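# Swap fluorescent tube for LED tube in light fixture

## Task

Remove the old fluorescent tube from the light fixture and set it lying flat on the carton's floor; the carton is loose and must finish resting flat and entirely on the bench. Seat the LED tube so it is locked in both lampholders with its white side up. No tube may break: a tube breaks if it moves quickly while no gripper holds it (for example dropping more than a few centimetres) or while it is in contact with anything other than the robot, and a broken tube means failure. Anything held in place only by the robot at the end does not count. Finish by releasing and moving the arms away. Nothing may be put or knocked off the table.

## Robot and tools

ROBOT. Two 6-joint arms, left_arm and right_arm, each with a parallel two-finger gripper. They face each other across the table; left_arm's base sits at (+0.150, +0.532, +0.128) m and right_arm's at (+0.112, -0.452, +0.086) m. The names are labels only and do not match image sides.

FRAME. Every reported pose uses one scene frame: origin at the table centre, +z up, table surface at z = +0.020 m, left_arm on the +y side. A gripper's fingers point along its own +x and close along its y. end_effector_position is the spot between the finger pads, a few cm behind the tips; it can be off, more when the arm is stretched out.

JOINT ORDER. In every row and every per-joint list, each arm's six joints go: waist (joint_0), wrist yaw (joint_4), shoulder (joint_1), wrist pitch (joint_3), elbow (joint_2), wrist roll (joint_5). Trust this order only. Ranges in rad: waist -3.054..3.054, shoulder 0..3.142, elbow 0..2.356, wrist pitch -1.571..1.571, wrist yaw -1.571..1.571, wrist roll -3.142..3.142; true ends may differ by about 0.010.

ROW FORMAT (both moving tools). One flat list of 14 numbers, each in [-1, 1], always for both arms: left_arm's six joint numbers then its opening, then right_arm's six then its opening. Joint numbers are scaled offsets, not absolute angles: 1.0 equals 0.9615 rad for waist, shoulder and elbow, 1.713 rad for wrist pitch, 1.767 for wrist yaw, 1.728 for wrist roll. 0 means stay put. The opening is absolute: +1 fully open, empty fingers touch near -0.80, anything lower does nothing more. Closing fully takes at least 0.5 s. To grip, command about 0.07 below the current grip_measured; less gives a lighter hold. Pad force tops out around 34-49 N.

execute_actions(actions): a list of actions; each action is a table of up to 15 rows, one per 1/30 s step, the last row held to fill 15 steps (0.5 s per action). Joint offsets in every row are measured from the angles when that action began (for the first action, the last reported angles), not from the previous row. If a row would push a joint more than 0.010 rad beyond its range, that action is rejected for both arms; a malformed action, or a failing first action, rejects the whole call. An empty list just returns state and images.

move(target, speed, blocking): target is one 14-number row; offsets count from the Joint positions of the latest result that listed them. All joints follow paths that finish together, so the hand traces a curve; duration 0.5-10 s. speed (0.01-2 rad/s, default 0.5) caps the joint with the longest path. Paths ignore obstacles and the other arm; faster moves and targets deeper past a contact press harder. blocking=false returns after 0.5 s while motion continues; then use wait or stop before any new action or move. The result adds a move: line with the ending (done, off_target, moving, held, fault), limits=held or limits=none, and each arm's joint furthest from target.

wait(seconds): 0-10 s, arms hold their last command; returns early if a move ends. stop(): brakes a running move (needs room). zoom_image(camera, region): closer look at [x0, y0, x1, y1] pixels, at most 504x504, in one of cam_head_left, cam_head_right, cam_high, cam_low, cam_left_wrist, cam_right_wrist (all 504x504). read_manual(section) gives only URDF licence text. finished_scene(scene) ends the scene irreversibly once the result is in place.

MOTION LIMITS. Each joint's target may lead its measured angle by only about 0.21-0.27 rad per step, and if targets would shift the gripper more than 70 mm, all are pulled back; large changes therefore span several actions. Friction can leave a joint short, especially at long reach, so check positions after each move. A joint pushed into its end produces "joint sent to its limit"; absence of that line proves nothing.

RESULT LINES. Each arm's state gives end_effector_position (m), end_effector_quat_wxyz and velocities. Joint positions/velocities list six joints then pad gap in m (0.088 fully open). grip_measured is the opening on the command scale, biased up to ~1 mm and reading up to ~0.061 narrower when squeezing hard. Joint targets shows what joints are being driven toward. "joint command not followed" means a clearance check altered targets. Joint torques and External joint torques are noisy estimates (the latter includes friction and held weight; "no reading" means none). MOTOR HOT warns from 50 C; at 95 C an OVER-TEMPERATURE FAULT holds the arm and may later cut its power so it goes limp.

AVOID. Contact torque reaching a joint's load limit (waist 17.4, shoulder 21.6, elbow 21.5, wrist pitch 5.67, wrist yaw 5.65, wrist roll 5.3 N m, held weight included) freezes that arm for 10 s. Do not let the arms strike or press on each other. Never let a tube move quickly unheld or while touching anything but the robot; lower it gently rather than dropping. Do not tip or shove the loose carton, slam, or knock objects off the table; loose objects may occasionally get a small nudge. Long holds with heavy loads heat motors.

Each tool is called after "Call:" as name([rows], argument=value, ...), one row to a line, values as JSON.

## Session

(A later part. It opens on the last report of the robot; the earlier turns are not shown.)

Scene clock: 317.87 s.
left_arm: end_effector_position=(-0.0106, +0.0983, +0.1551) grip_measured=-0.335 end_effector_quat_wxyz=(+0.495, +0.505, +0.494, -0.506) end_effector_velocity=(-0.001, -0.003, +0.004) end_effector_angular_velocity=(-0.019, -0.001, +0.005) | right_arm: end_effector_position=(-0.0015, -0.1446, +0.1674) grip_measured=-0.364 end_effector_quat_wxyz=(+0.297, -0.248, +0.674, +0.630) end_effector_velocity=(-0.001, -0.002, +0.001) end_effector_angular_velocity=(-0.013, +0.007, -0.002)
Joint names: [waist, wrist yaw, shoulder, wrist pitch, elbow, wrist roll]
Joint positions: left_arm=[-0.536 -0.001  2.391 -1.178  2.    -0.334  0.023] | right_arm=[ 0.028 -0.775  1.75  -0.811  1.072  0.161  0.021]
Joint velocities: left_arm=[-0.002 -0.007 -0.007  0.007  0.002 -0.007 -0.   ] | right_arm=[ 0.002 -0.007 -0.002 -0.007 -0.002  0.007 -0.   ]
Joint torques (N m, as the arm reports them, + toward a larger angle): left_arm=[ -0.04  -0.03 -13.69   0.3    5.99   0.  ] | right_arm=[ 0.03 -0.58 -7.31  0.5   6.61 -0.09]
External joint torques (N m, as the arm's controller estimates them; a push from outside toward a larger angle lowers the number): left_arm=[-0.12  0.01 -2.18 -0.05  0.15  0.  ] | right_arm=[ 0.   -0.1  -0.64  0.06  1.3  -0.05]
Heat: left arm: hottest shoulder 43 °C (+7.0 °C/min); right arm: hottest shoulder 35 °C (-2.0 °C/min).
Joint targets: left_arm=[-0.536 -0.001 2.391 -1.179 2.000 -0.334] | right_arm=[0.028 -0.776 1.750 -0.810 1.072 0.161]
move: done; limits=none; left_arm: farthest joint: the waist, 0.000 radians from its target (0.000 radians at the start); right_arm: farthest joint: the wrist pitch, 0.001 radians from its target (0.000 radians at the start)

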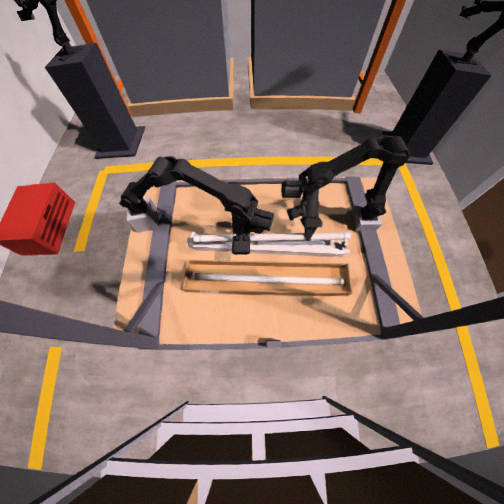

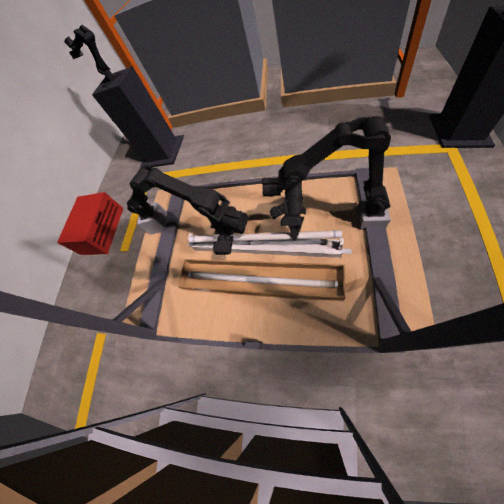

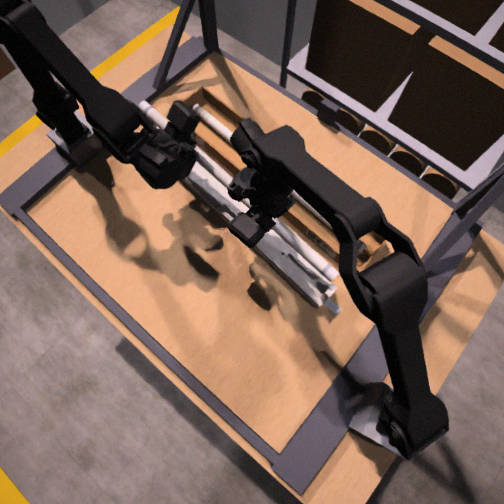

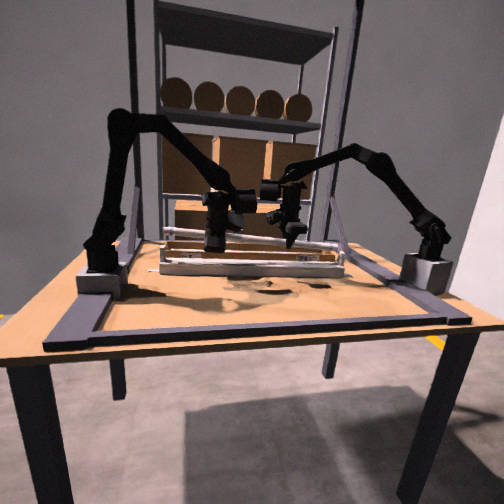

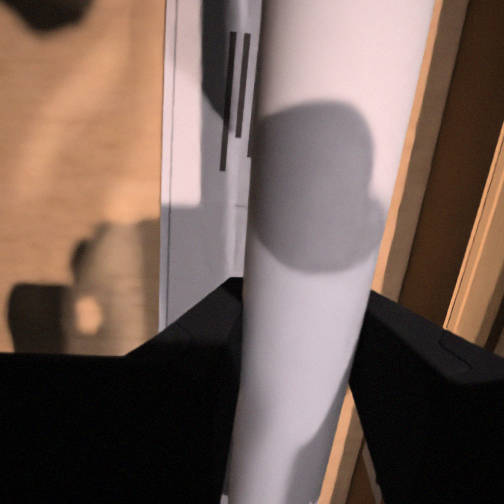

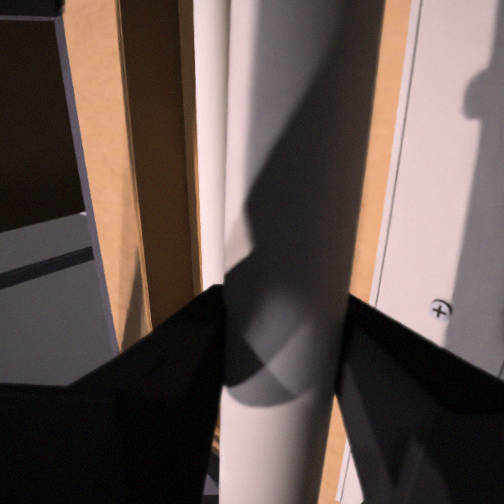

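Call:
move(target=[0.02,0,-0.032,-0.046,0.072,0,-0.5,0,0,0,0,0,0,-0.5], speed=0.12)

Call:
move(target=[0,0,0,0,0,0,-0.5,0,0,0,0,0,0,0.3])

Call:
move(target=[0,0,0,0,0,0,-0.5,0.392,0.44,0.108,-0.165,0.303,0.19,0.3], speed=0.4)

Scene clock: 325.33 s.
left_arm: end_effector_position=(-0.0065, +0.0992, +0.1715) grip_measured=-0.335 end_effector_quat_wxyz=(+0.493, +0.509, +0.497, -0.500) end_effector_velocity=(+0.001, +0.003, +0.003) end_effector_angular_velocity=(+0.014, +0.003, -0.005) | right_arm: end_effector_position=(-0.0015, -0.1445, +0.1674) grip_measured=-0.364 end_effector_quat_wxyz=(+0.297, -0.248, +0.673, +0.630) end_effector_velocity=(-0.002, -0.002, +0.002) end_effector_angular_velocity=(-0.003, +0.021, +0.005)
Joint names: [waist, wrist yaw, shoulder, wrist pitch, elbow, wrist roll]
Joint positions: left_arm=[-0.529 -0.001  2.386 -1.255  2.056 -0.329  0.023] | right_arm=[ 0.028 -0.774  1.75  -0.81   1.072  0.159  0.021]
Joint velocities: left_arm=[ 0.002  0.007 -0.002 -0.022  0.007  0.007  0.   ] | right_arm=[-0.002 -0.022 -0.002 -0.007 -0.002 -0.007 -0.   ]
Joint torques (N m, as the arm reports them, + toward a larger angle): left_arm=[  1.05  -0.01 -17.16   0.15   7.54  -0.17] | right_arm=[ 0.01 -0.53 -7.45  0.37  6.58 -0.01]
External joint torques (N m, as the arm's controller estimates them; a push from outside toward a larger angle lowers the number): left_arm=[ 0.91  0.02 -5.92 -0.15  1.85 -0.17] | right_arm=[ 0.   -0.05 -0.75 -0.08  1.22  0.03]
Heat: left arm: hottest shoulder 44 °C (+8.1 °C/min); right arm: hottest shoulder 35 °C (-1.0 °C/min).
Joint targets: left_arm=[-0.517 -0.001 2.360 -1.257 2.069 -0.334] | right_arm=[0.028 -0.775 1.750 -0.811 1.072 0.161]
move: off_target (left_arm); limits=none; left_arm: farthest joint: the shoulder, 0.026 radians from its target (0.031 radians at the start); right_arm: farthest joint: the wrist roll, 0.002 radians from its target (0.000 radians at the start)

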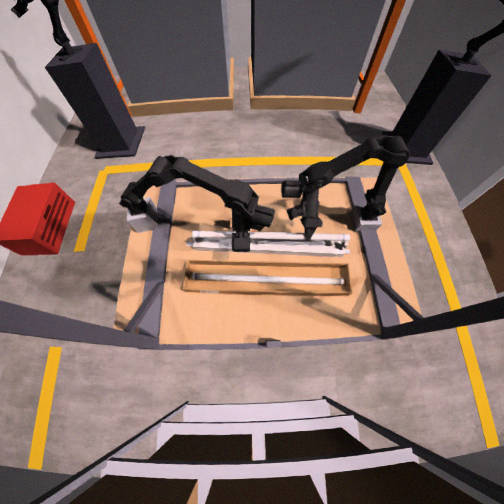

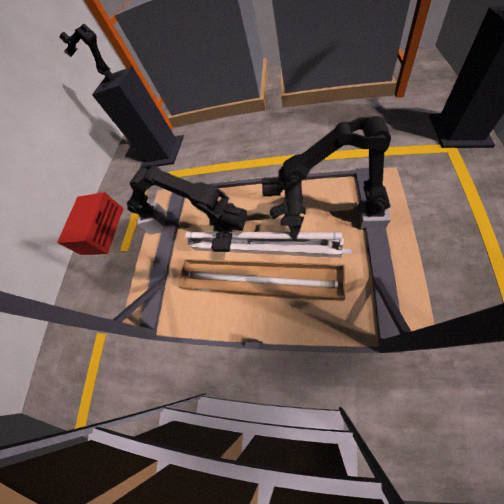

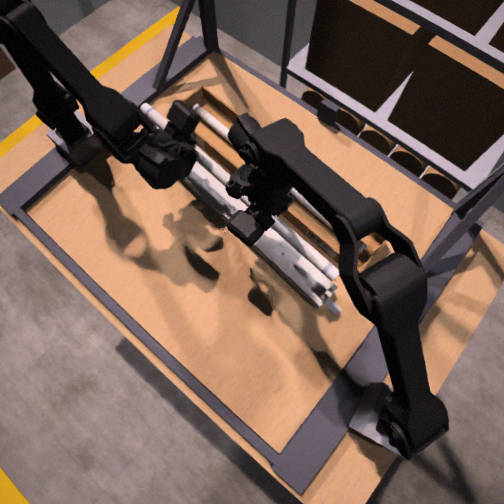

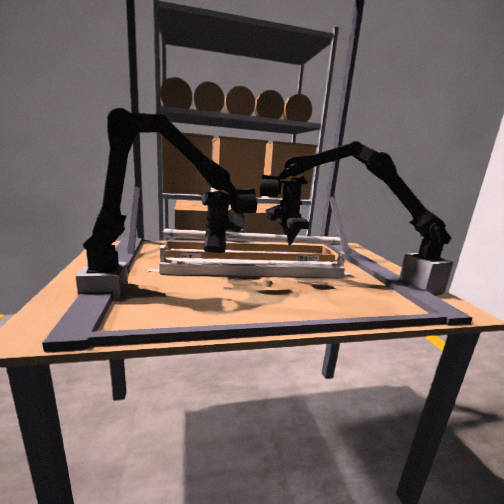

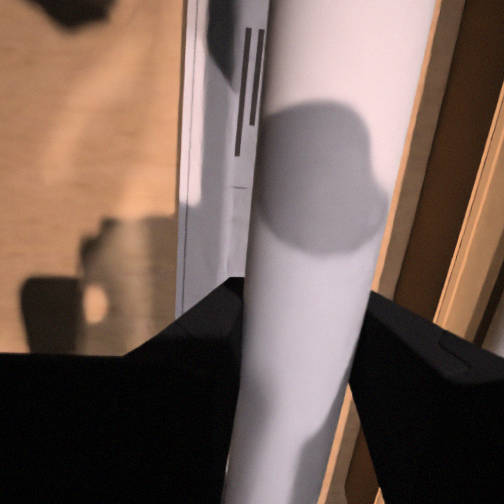

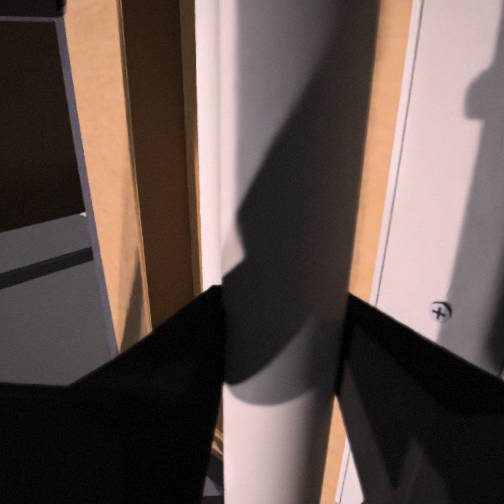

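Scene clock: 326.03 s.
left_arm: end_effector_position=(-0.0063, +0.0993, +0.1715) grip_measured=-0.335 end_effector_quat_wxyz=(+0.494, +0.509, +0.497, -0.500) end_effector_velocity=(-0.001, +0.003, +0.000) end_effector_angular_velocity=(+0.009, +0.004, +0.005) | right_arm: end_effector_position=(-0.0014, -0.1445, +0.1673) grip_measured=+0.296 end_effector_quat_wxyz=(+0.297, -0.248, +0.673, +0.631) end_effector_velocity=(+0.000, -0.002, +0.001) end_effector_angular_velocity=(+0.008, +0.006, +0.014)
Joint names: [waist, wrist yaw, shoulder, wrist pitch, elbow, wrist roll]
Joint positions: left_arm=[-0.528 -0.001  2.386 -1.255  2.056 -0.329  0.023] | right_arm=[ 0.028 -0.774  1.75  -0.81   1.072  0.159  0.053]
Joint velocities: left_arm=[-0.002  0.007 -0.002 -0.007 -0.002 -0.007 -0.001] | right_arm=[-0.002 -0.007 -0.002 -0.007 -0.002 -0.022  0.   ]
Joint torques (N m, as the arm reports them, + toward a larger angle): left_arm=[ -0.08  -0.02 -13.63   0.3    5.96   0.02] | right_arm=[-0.01 -0.53 -7.4   0.39  6.64 -0.04]
External joint torques (N m, as the arm's controller estimates them; a push from outside toward a larger angle lowers the number): left_arm=[-0.06  0.   -2.35  0.01  0.25  0.02] | right_arm=[ 0.03 -0.06 -0.71 -0.07  1.29  0.  ]
Heat: left arm: hottest shoulder 44 °C (+8.1 °C/min); right arm: hottest shoulder 35 °C (-1.0 °C/min).
Joint targets: left_arm=[-0.529 -0.001 2.386 -1.255 2.056 -0.329] | right_arm=[0.028 -0.774 1.750 -0.810 1.072 0.159]
move: done; limits=none; left_arm: farthest joint: the waist, 0.001 radians from its target (0.000 radians at the start); right_arm: farthest joint: the waist, 0.000 radians from its target (0.000 radians at the start)

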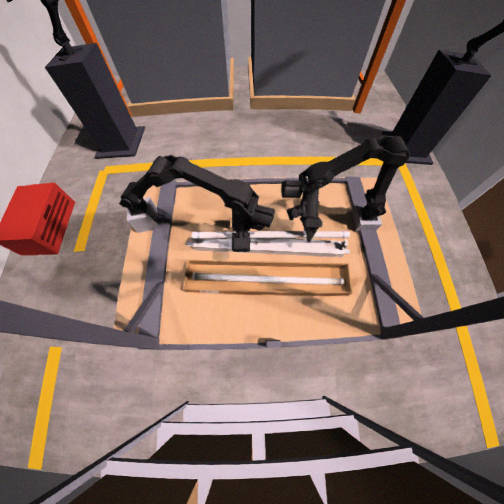

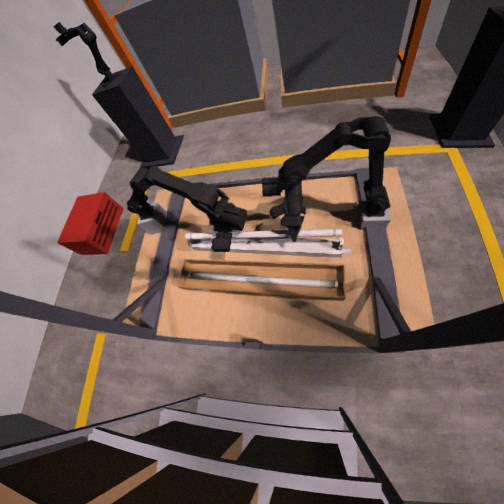

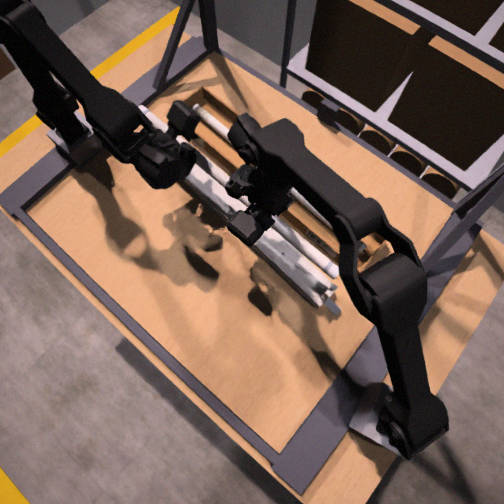

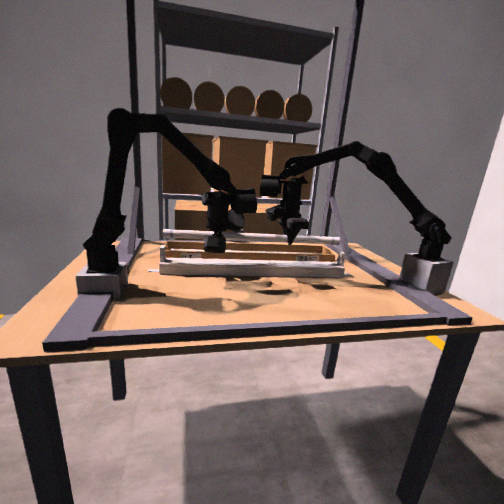

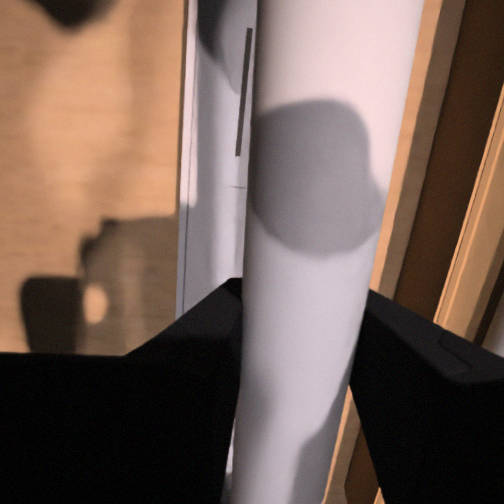

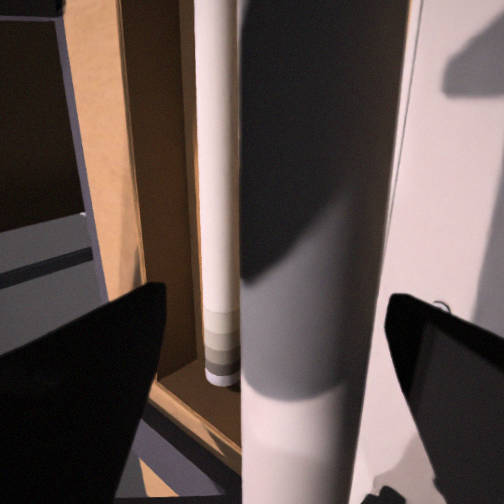

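Scene clock: 328.60 s.
left_arm: end_effector_position=(-0.0063, +0.0993, +0.1715) grip_measured=-0.335 end_effector_quat_wxyz=(+0.494, +0.509, +0.497, -0.500) end_effector_velocity=(+0.002, -0.002, +0.000) end_effector_angular_velocity=(-0.014, -0.018, -0.010) | right_arm: end_effector_position=(-0.0181, -0.1444, +0.1641) grip_measured=+0.298 end_effector_quat_wxyz=(+0.520, -0.481, +0.521, +0.477) end_effector_velocity=(-0.001, +0.001, +0.000) end_effector_angular_velocity=(+0.004, +0.010, +0.019)
Joint names: [waist, wrist yaw, shoulder, wrist pitch, elbow, wrist roll]
Joint positions: left_arm=[-0.528 -0.001  2.386 -1.255  2.056 -0.329  0.023] | right_arm=[ 0.402 -0.     1.84  -1.092  1.355  0.484  0.054]
Joint velocities: left_arm=[-0.002 -0.022 -0.002  0.007 -0.002  0.007  0.   ] | right_arm=[-0.002 -0.007 -0.002  0.007 -0.002 -0.022 -0.   ]
Joint torques (N m, as the arm reports them, + toward a larger angle): left_arm=[ -0.03  -0.02 -13.71   0.28   6.02   0.  ] | right_arm=[ 0.4   0.22 -6.8   0.18  7.82  0.08]
External joint torques (N m, as the arm's controller estimates them; a push from outside toward a larger angle lowers the number): left_arm=[ 0.03  0.01 -2.42 -0.02  0.29  0.  ] | right_arm=[ 0.4   0.2   0.75 -0.14  2.28  0.08]
Heat: left arm: hottest shoulder 45 °C (+9.1 °C/min); right arm: hottest shoulder 35 °C (-1.0 °C/min).
Joint targets: left_arm=[-0.528 -0.001 2.386 -1.255 2.056 -0.329] | right_arm=[0.405 0.004 1.853 -1.093 1.364 0.488]
move: off_target (right_arm); limits=none; left_arm: farthest joint: the waist, 0.000 radians from its target (0.000 radians at the start); right_arm: farthest joint: the shoulder, 0.014 radians from its target (0.104 radians at the start)

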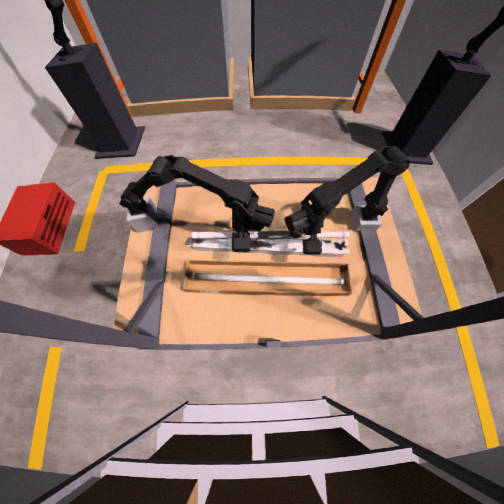

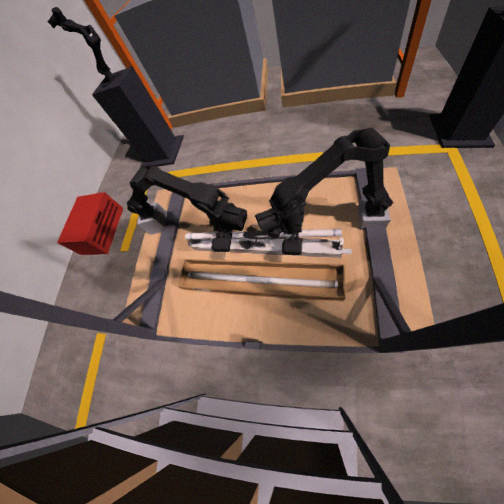

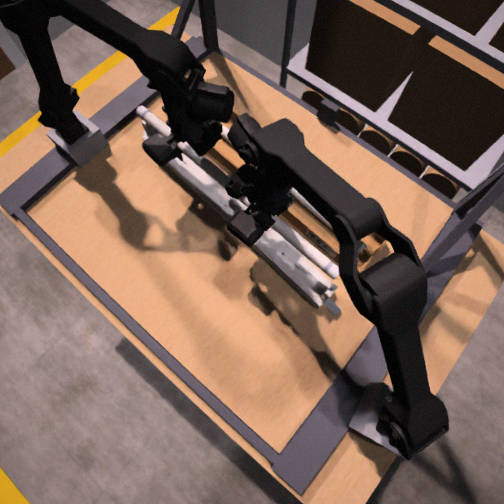

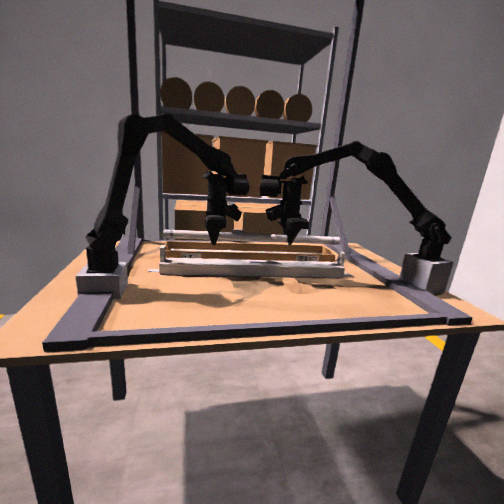

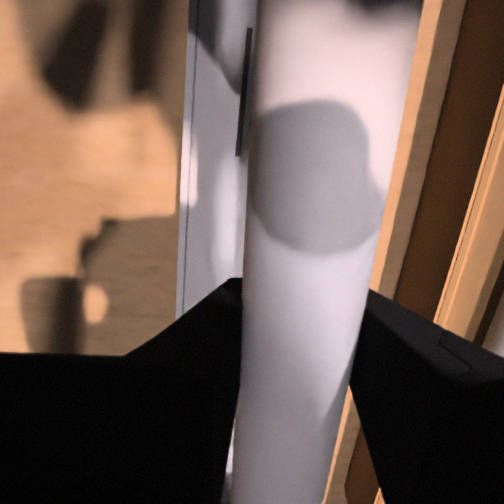

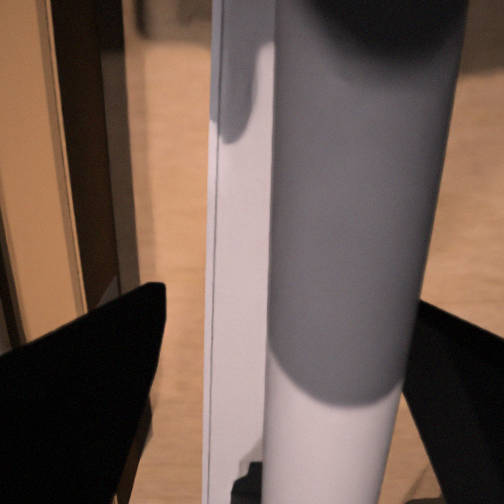

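Call:
move(target=[0,0,0,0,0,0,-0.5,-0.034,0,0,0,0,-0.012,0.3], speed=0.1)

Call:
move(target=[0,0,0,0,0,0,-0.5,0,0,0,0,0,0,-0.5])

Call:
move(target=[0,0,0,0,0,0,0.5,0,0,0,0,0,0,-0.5])

Call:
move(target=[0,0,0,0,0,0,0.5,-0.367,-0.437,-0.094,0.193,-0.318,-0.186,-0.5], speed=0.3)

Call:
zoom_image(camera="cam_high", region=[270,230,370,330])

Call:
zoom_image(camera="cam_head_left", region=[175,215,365,270])

Call:
zoom_image(camera="cam_low", region=[140,200,360,290])

Scene clock: 341.27 s.
left_arm: end_effector_position=(-0.0063, +0.0993, +0.1715) grip_measured=-0.335 end_effector_quat_wxyz=(+0.494, +0.509, +0.497, -0.500) end_effector_velocity=(+0.001, +0.004, -0.000) end_effector_angular_velocity=(+0.018, -0.015, +0.019) | right_arm: end_effector_position=(-0.0090, -0.1408, +0.1641) grip_measured=+0.298 end_effector_quat_wxyz=(+0.523, -0.477, +0.524, +0.473) end_effector_velocity=(-0.002, -0.001, -0.001) end_effector_angular_velocity=(-0.006, +0.021, +0.005)
Joint names: [waist, wrist yaw, shoulder, wrist pitch, elbow, wrist roll]
Joint positions: left_arm=[-0.528 -0.001  2.386 -1.255  2.056 -0.329  0.023] | right_arm=[ 0.373  0.     1.84  -1.092  1.355  0.467  0.054]
Joint velocities: left_arm=[-0.002 -0.007  0.002 -0.022  0.002 -0.022 -0.   ] | right_arm=[-0.002 -0.022 -0.002  0.007 -0.007 -0.007 -0.   ]
Joint torques (N m, as the arm reports them, + toward a larger angle): left_arm=[ -0.04  -0.02 -13.71   0.28   6.02   0.  ] | right_arm=[-0.33  0.1  -8.34  0.29  7.01 -0.12]
External joint torques (N m, as the arm's controller estimates them; a push from outside toward a larger angle lowers the number): left_arm=[-0.12  0.02 -2.39 -0.02  0.28  0.  ] | right_arm=[-0.3   0.08 -0.81 -0.03  1.48 -0.12]
Heat: left arm: hottest shoulder 46 °C (+9.0 °C/min); right arm: hottest shoulder 35 °C (-1.0 °C/min).
Joint targets: left_arm=[-0.528 -0.001 2.386 -1.255 2.056 -0.329] | right_arm=[0.369 -0.000 1.840 -1.092 1.355 0.463]
move: done; limits=none; left_arm: farthest joint: the waist, 0.000 radians from its target (0.000 radians at the start); right_arm: farthest joint: the wrist roll, 0.004 radians from its target (0.021 radians at the start)

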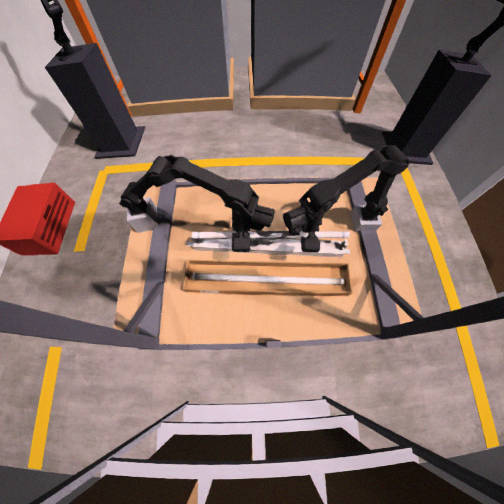

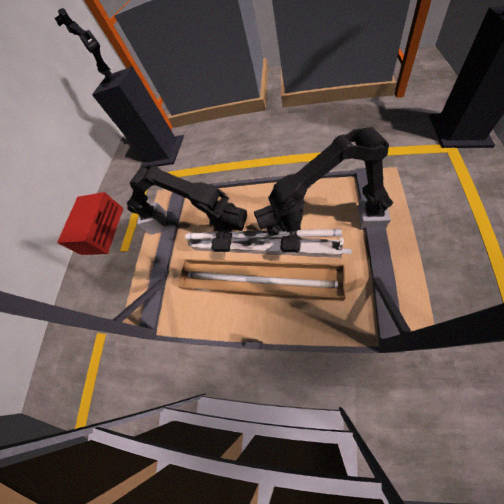

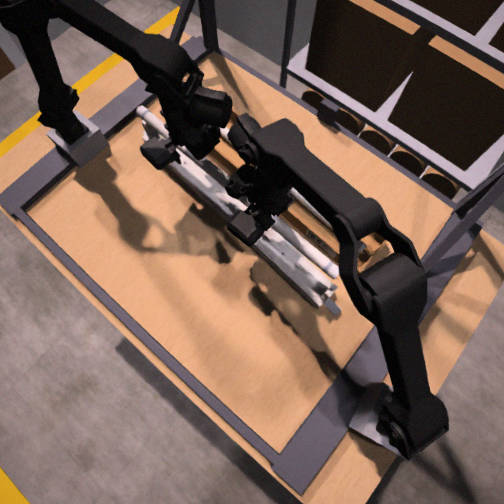

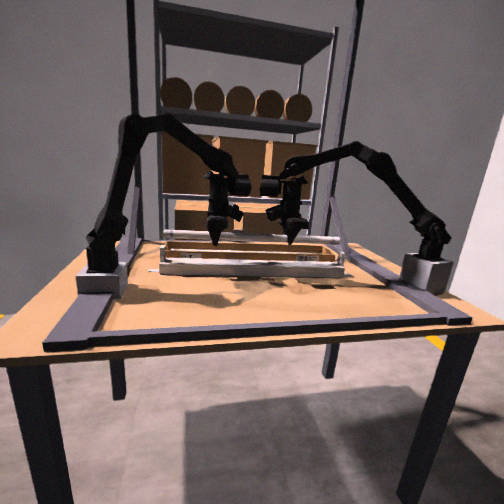

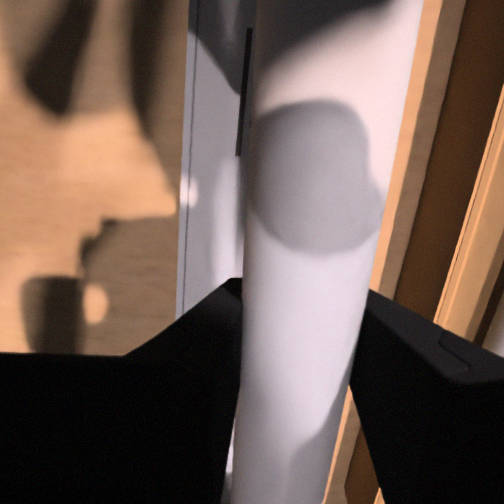

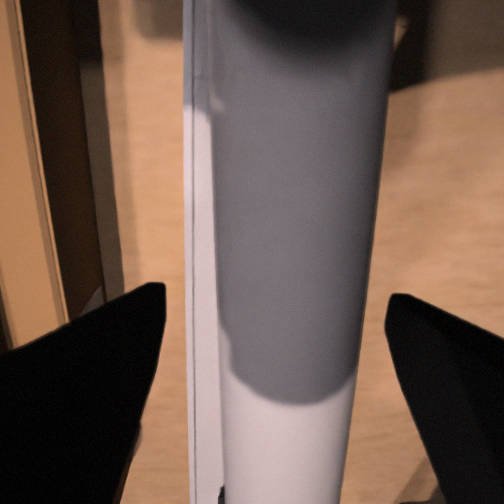

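Scene clock: 341.77 s.
left_arm: end_effector_position=(-0.0061, +0.0992, +0.1715) grip_measured=-0.335 end_effector_quat_wxyz=(+0.494, +0.509, +0.497, -0.500) end_effector_velocity=(+0.002, +0.005, +0.001) end_effector_angular_velocity=(+0.018, -0.015, +0.019) | right_arm: end_effector_position=(-0.0096, -0.1409, +0.1641) grip_measured=-0.397 end_effector_quat_wxyz=(+0.521, -0.479, +0.523, +0.475) end_effector_velocity=(+0.001, -0.002, +0.000) end_effector_angular_velocity=(-0.010, +0.004, +0.019)
Joint names: [waist, wrist yaw, shoulder, wrist pitch, elbow, wrist roll]
Joint positions: left_arm=[-0.528 -0.001  2.386 -1.255  2.056 -0.329  0.023] | right_arm=[ 0.374 -0.     1.84  -1.091  1.355  0.462  0.02 ]
Joint velocities: left_arm=[-0.002 -0.007 -0.002 -0.022 -0.002 -0.022 -0.   ] | right_arm=[-0.002 -0.007 -0.002 -0.007 -0.002 -0.022 -0.   ]
Joint torques (N m, as the arm reports them, + toward a larger angle): left_arm=[ -0.07  -0.01 -13.66   0.29   6.03   0.  ] | right_arm=[-0.11  0.06 -8.36  0.23  6.93  0.13]
External joint torques (N m, as the arm's controller estimates them; a push from outside toward a larger angle lowers the number): left_arm=[-0.07  0.02 -2.38 -0.01  0.32  0.  ] | right_arm=[-0.1   0.04 -0.84 -0.07  1.44  0.13]
Heat: left arm: hottest shoulder 46 °C (+9.1 °C/min); right arm: hottest shoulder 35 °C (-1.0 °C/min).
Joint targets: left_arm=[-0.528 -0.001 2.386 -1.255 2.056 -0.329] | right_arm=[0.373 -0.000 1.840 -1.092 1.355 0.467]
move: done; limits=none; left_arm: farthest joint: the waist, 0.000 radians from its target (0.000 radians at the start); right_arm: farthest joint: the wrist roll, 0.005 radians from its target (0.000 radians at the start)

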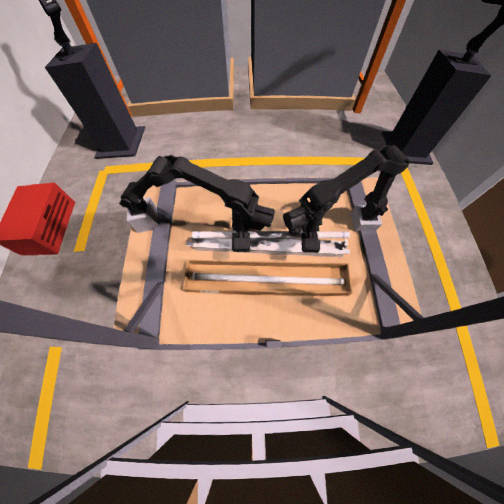

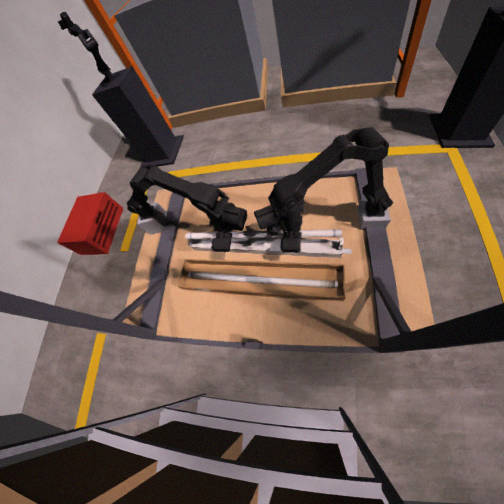

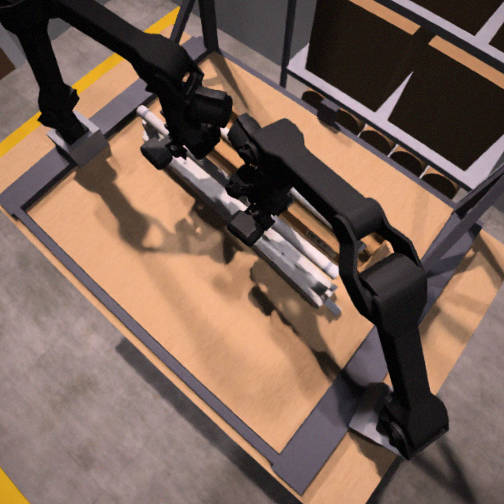

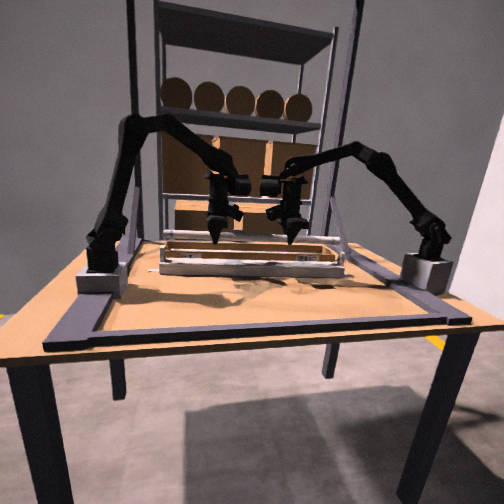

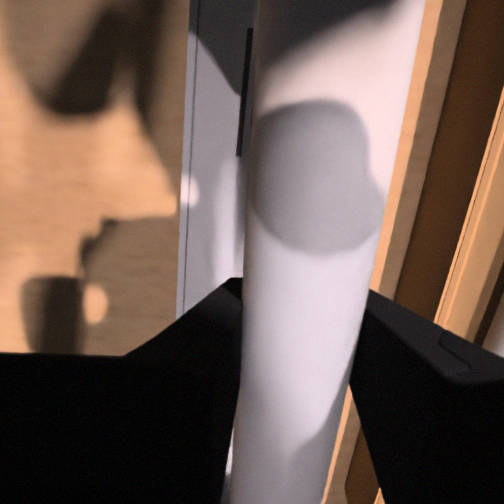

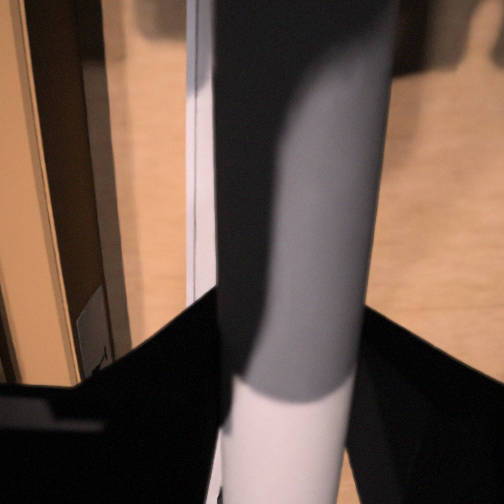

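Scene clock: 342.50 s.
left_arm: end_effector_position=(-0.0061, +0.0992, +0.1715) grip_measured=+0.495 end_effector_quat_wxyz=(+0.494, +0.509, +0.497, -0.500) end_effector_velocity=(+0.000, +0.000, -0.003) end_effector_angular_velocity=(-0.000, -0.008, -0.010) | right_arm: end_effector_position=(-0.0095, -0.1413, +0.1641) grip_measured=-0.397 end_effector_quat_wxyz=(+0.521, -0.480, +0.523, +0.475) end_effector_velocity=(+0.001, -0.003, -0.001) end_effector_angular_velocity=(-0.014, +0.002, +0.005)
Joint names: [waist, wrist yaw, shoulder, wrist pitch, elbow, wrist roll]
Joint positions: left_arm=[-0.528 -0.001  2.386 -1.255  2.056 -0.329  0.063] | right_arm=[ 0.374 -0.     1.84  -1.093  1.355  0.462  0.02 ]
Joint velocities: left_arm=[-0.002 -0.007  0.002  0.007 -0.007  0.007  0.001] | right_arm=[-0.002 -0.007 -0.002 -0.007 -0.007 -0.007  0.   ]
Joint torques (N m, as the arm reports them, + toward a larger angle): left_arm=[ -0.04  -0.01 -13.63   0.28   6.03   0.  ] | right_arm=[ 0.04  0.05 -8.43  0.44  6.76  0.01]
External joint torques (N m, as the arm's controller estimates them; a push from outside toward a larger angle lowers the number): left_arm=[-0.05  0.02 -2.41 -0.02  0.34  0.  ] | right_arm=[ 0.    0.03 -0.9   0.12  1.24  0.01]
Heat: left arm: hottest shoulder 46 °C (+9.1 °C/min); right arm: hottest shoulder 35 °C (-1.0 °C/min).
Joint targets: left_arm=[-0.528 -0.001 2.386 -1.255 2.056 -0.329] | right_arm=[0.374 -0.000 1.840 -1.091 1.355 0.462]
move: done; limits=none; left_arm: farthest joint: the waist, 0.000 radians from its target (0.000 radians at the start); right_arm: farthest joint: the wrist pitch, 0.002 radians from its target (0.000 radians at the start)

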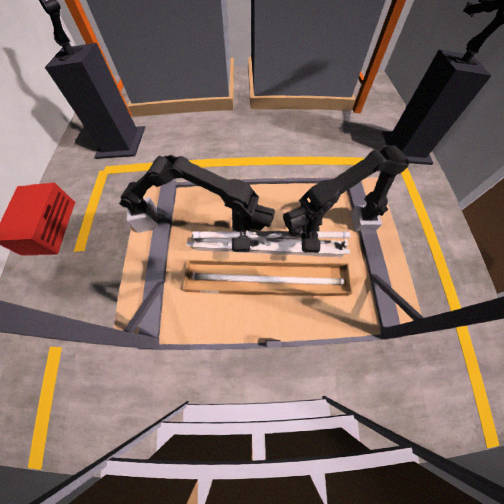

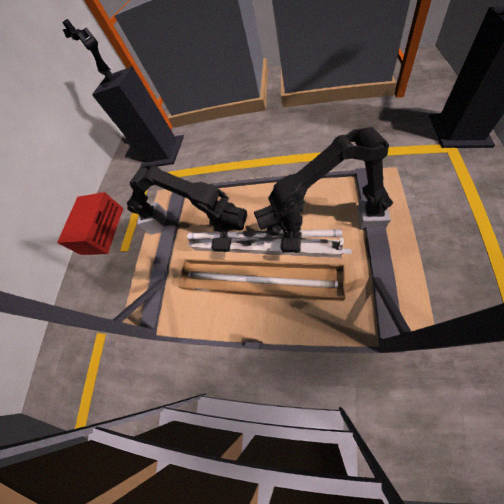

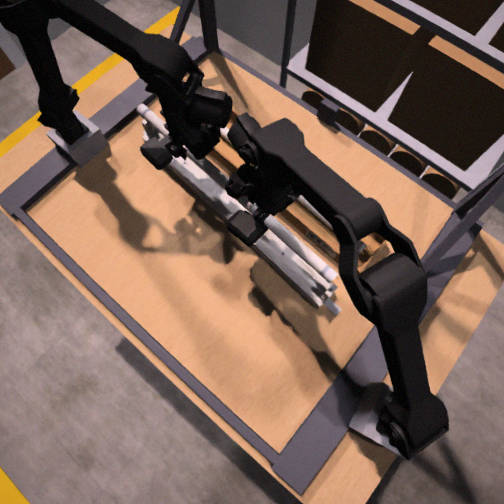

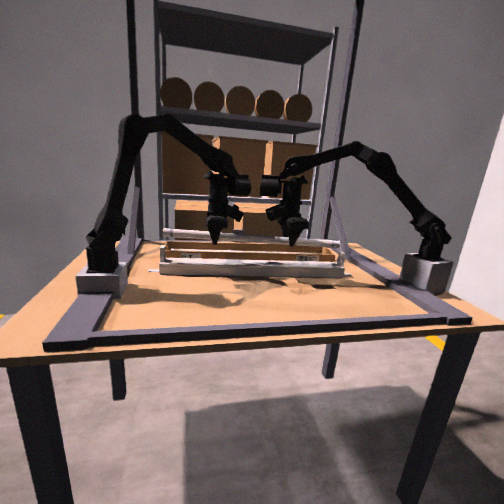

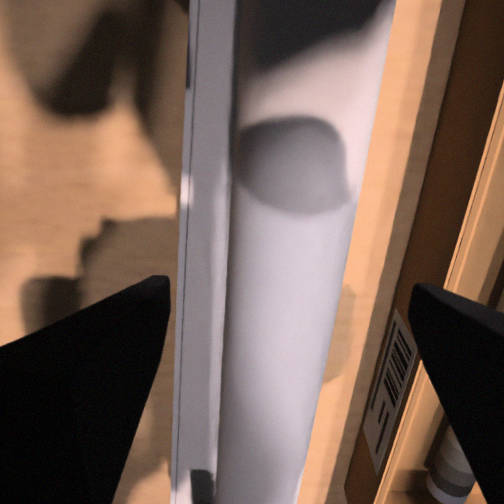

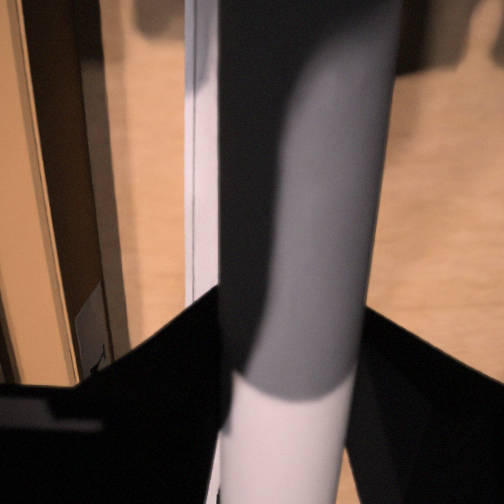

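Scene clock: 345.67 s.
left_arm: end_effector_position=(-0.0061, +0.0992, +0.1715) grip_measured=+0.497 end_effector_quat_wxyz=(+0.494, +0.509, +0.497, -0.500) end_effector_velocity=(+0.000, +0.001, +0.002) end_effector_angular_velocity=(-0.000, -0.008, +0.019) | right_arm: end_effector_position=(+0.0005, -0.1422, +0.1572) grip_measured=-0.397 end_effector_quat_wxyz=(+0.301, -0.250, +0.666, +0.635) end_effector_velocity=(+0.000, -0.006, -0.001) end_effector_angular_velocity=(-0.032, +0.007, -0.007)
Joint names: [waist, wrist yaw, shoulder, wrist pitch, elbow, wrist roll]
Joint positions: left_arm=[-0.528 -0.001  2.386 -1.255  2.056 -0.329  0.063] | right_arm=[ 0.025 -0.765  1.768 -0.767  1.054  0.148  0.02 ]
Joint velocities: left_arm=[-0.002 -0.007 -0.002 -0.007  0.002 -0.022 -0.   ] | right_arm=[-0.002 -0.007 -0.002 -0.022 -0.007  0.007 -0.   ]
Joint torques (N m, as the arm reports them, + toward a larger angle): left_arm=[ -0.04  -0.02 -13.7    0.28   6.02   0.  ] | right_arm=[-0.2  -0.85 -9.39  0.73  5.89 -0.28]
External joint torques (N m, as the arm's controller estimates them; a push from outside toward a larger angle lowers the number): left_arm=[-0.14  0.02 -2.3  -0.02  0.25  0.  ] | right_arm=[-0.23 -0.37 -2.65  0.28  0.64 -0.24]
Heat: left arm: hottest shoulder 47 °C (+10.1 °C/min); right arm: hottest shoulder 35 °C (+0.0 °C/min).
Joint targets: left_arm=[-0.528 -0.001 2.386 -1.255 2.056 -0.329] | right_arm=[0.022 -0.773 1.750 -0.762 1.049 0.140]
move: off_target (right_arm); limits=none; left_arm: farthest joint: the waist, 0.000 radians from its target (0.000 radians at the start); right_arm: farthest joint: the shoulder, 0.018 radians from its target (0.090 radians at the start)

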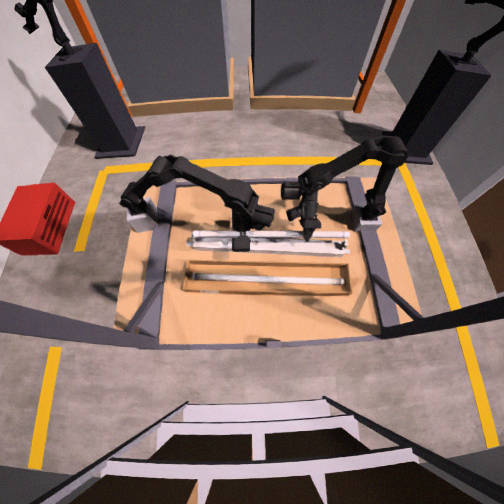

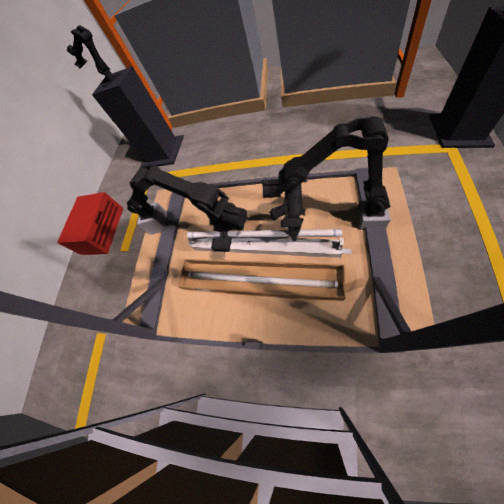

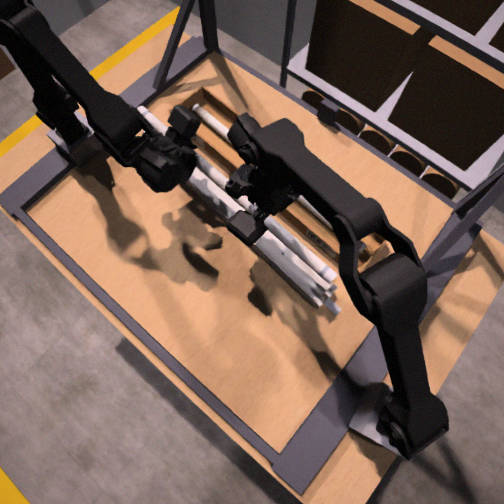

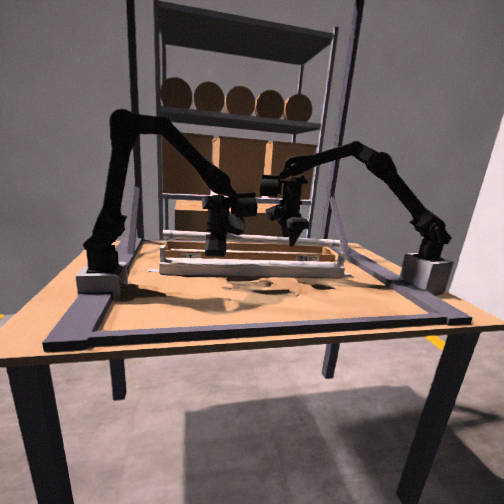

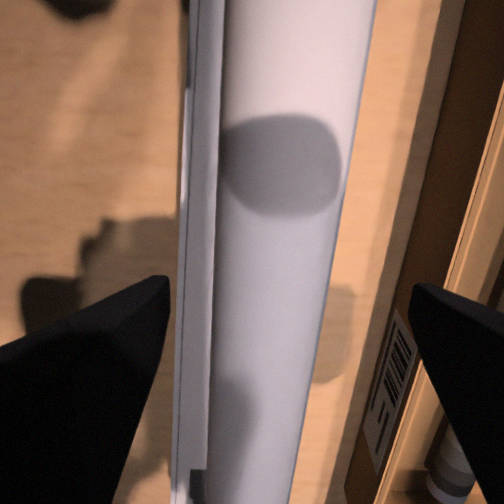

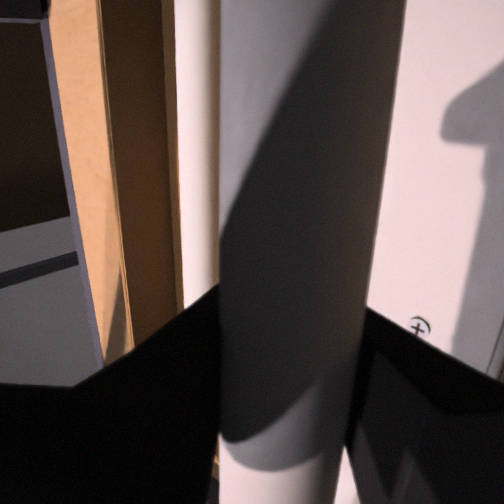

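Region (270, 230, 370, 330) of cam_high's 504x504 image, scaled by 5.040, with more detail than that image has.

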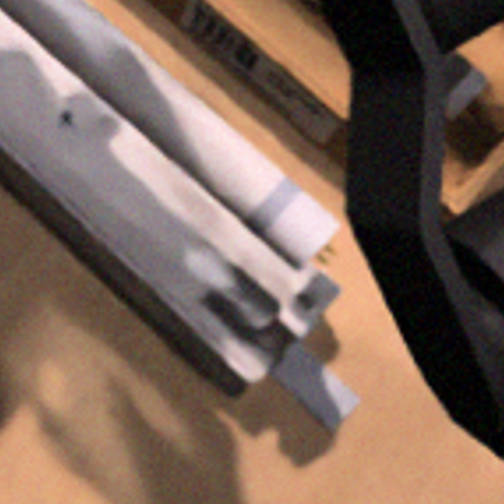

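Region (175, 215, 365, 270) of cam_head_left's 504x504 image, scaled by 2.653, with more detail than that image has; it fills the top 146 rows of this view, and the rest is white.

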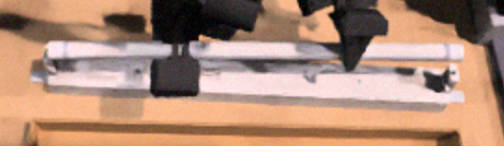

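Region (140, 200, 360, 290) of cam_low's 504x504 image, scaled by 2.291, with more detail than that image has; it fills the top 206 rows of this view, and the rest is white.

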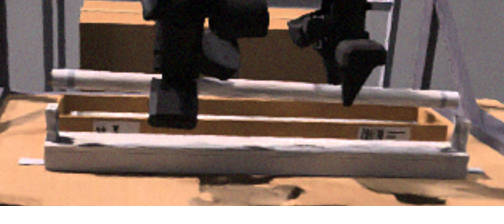

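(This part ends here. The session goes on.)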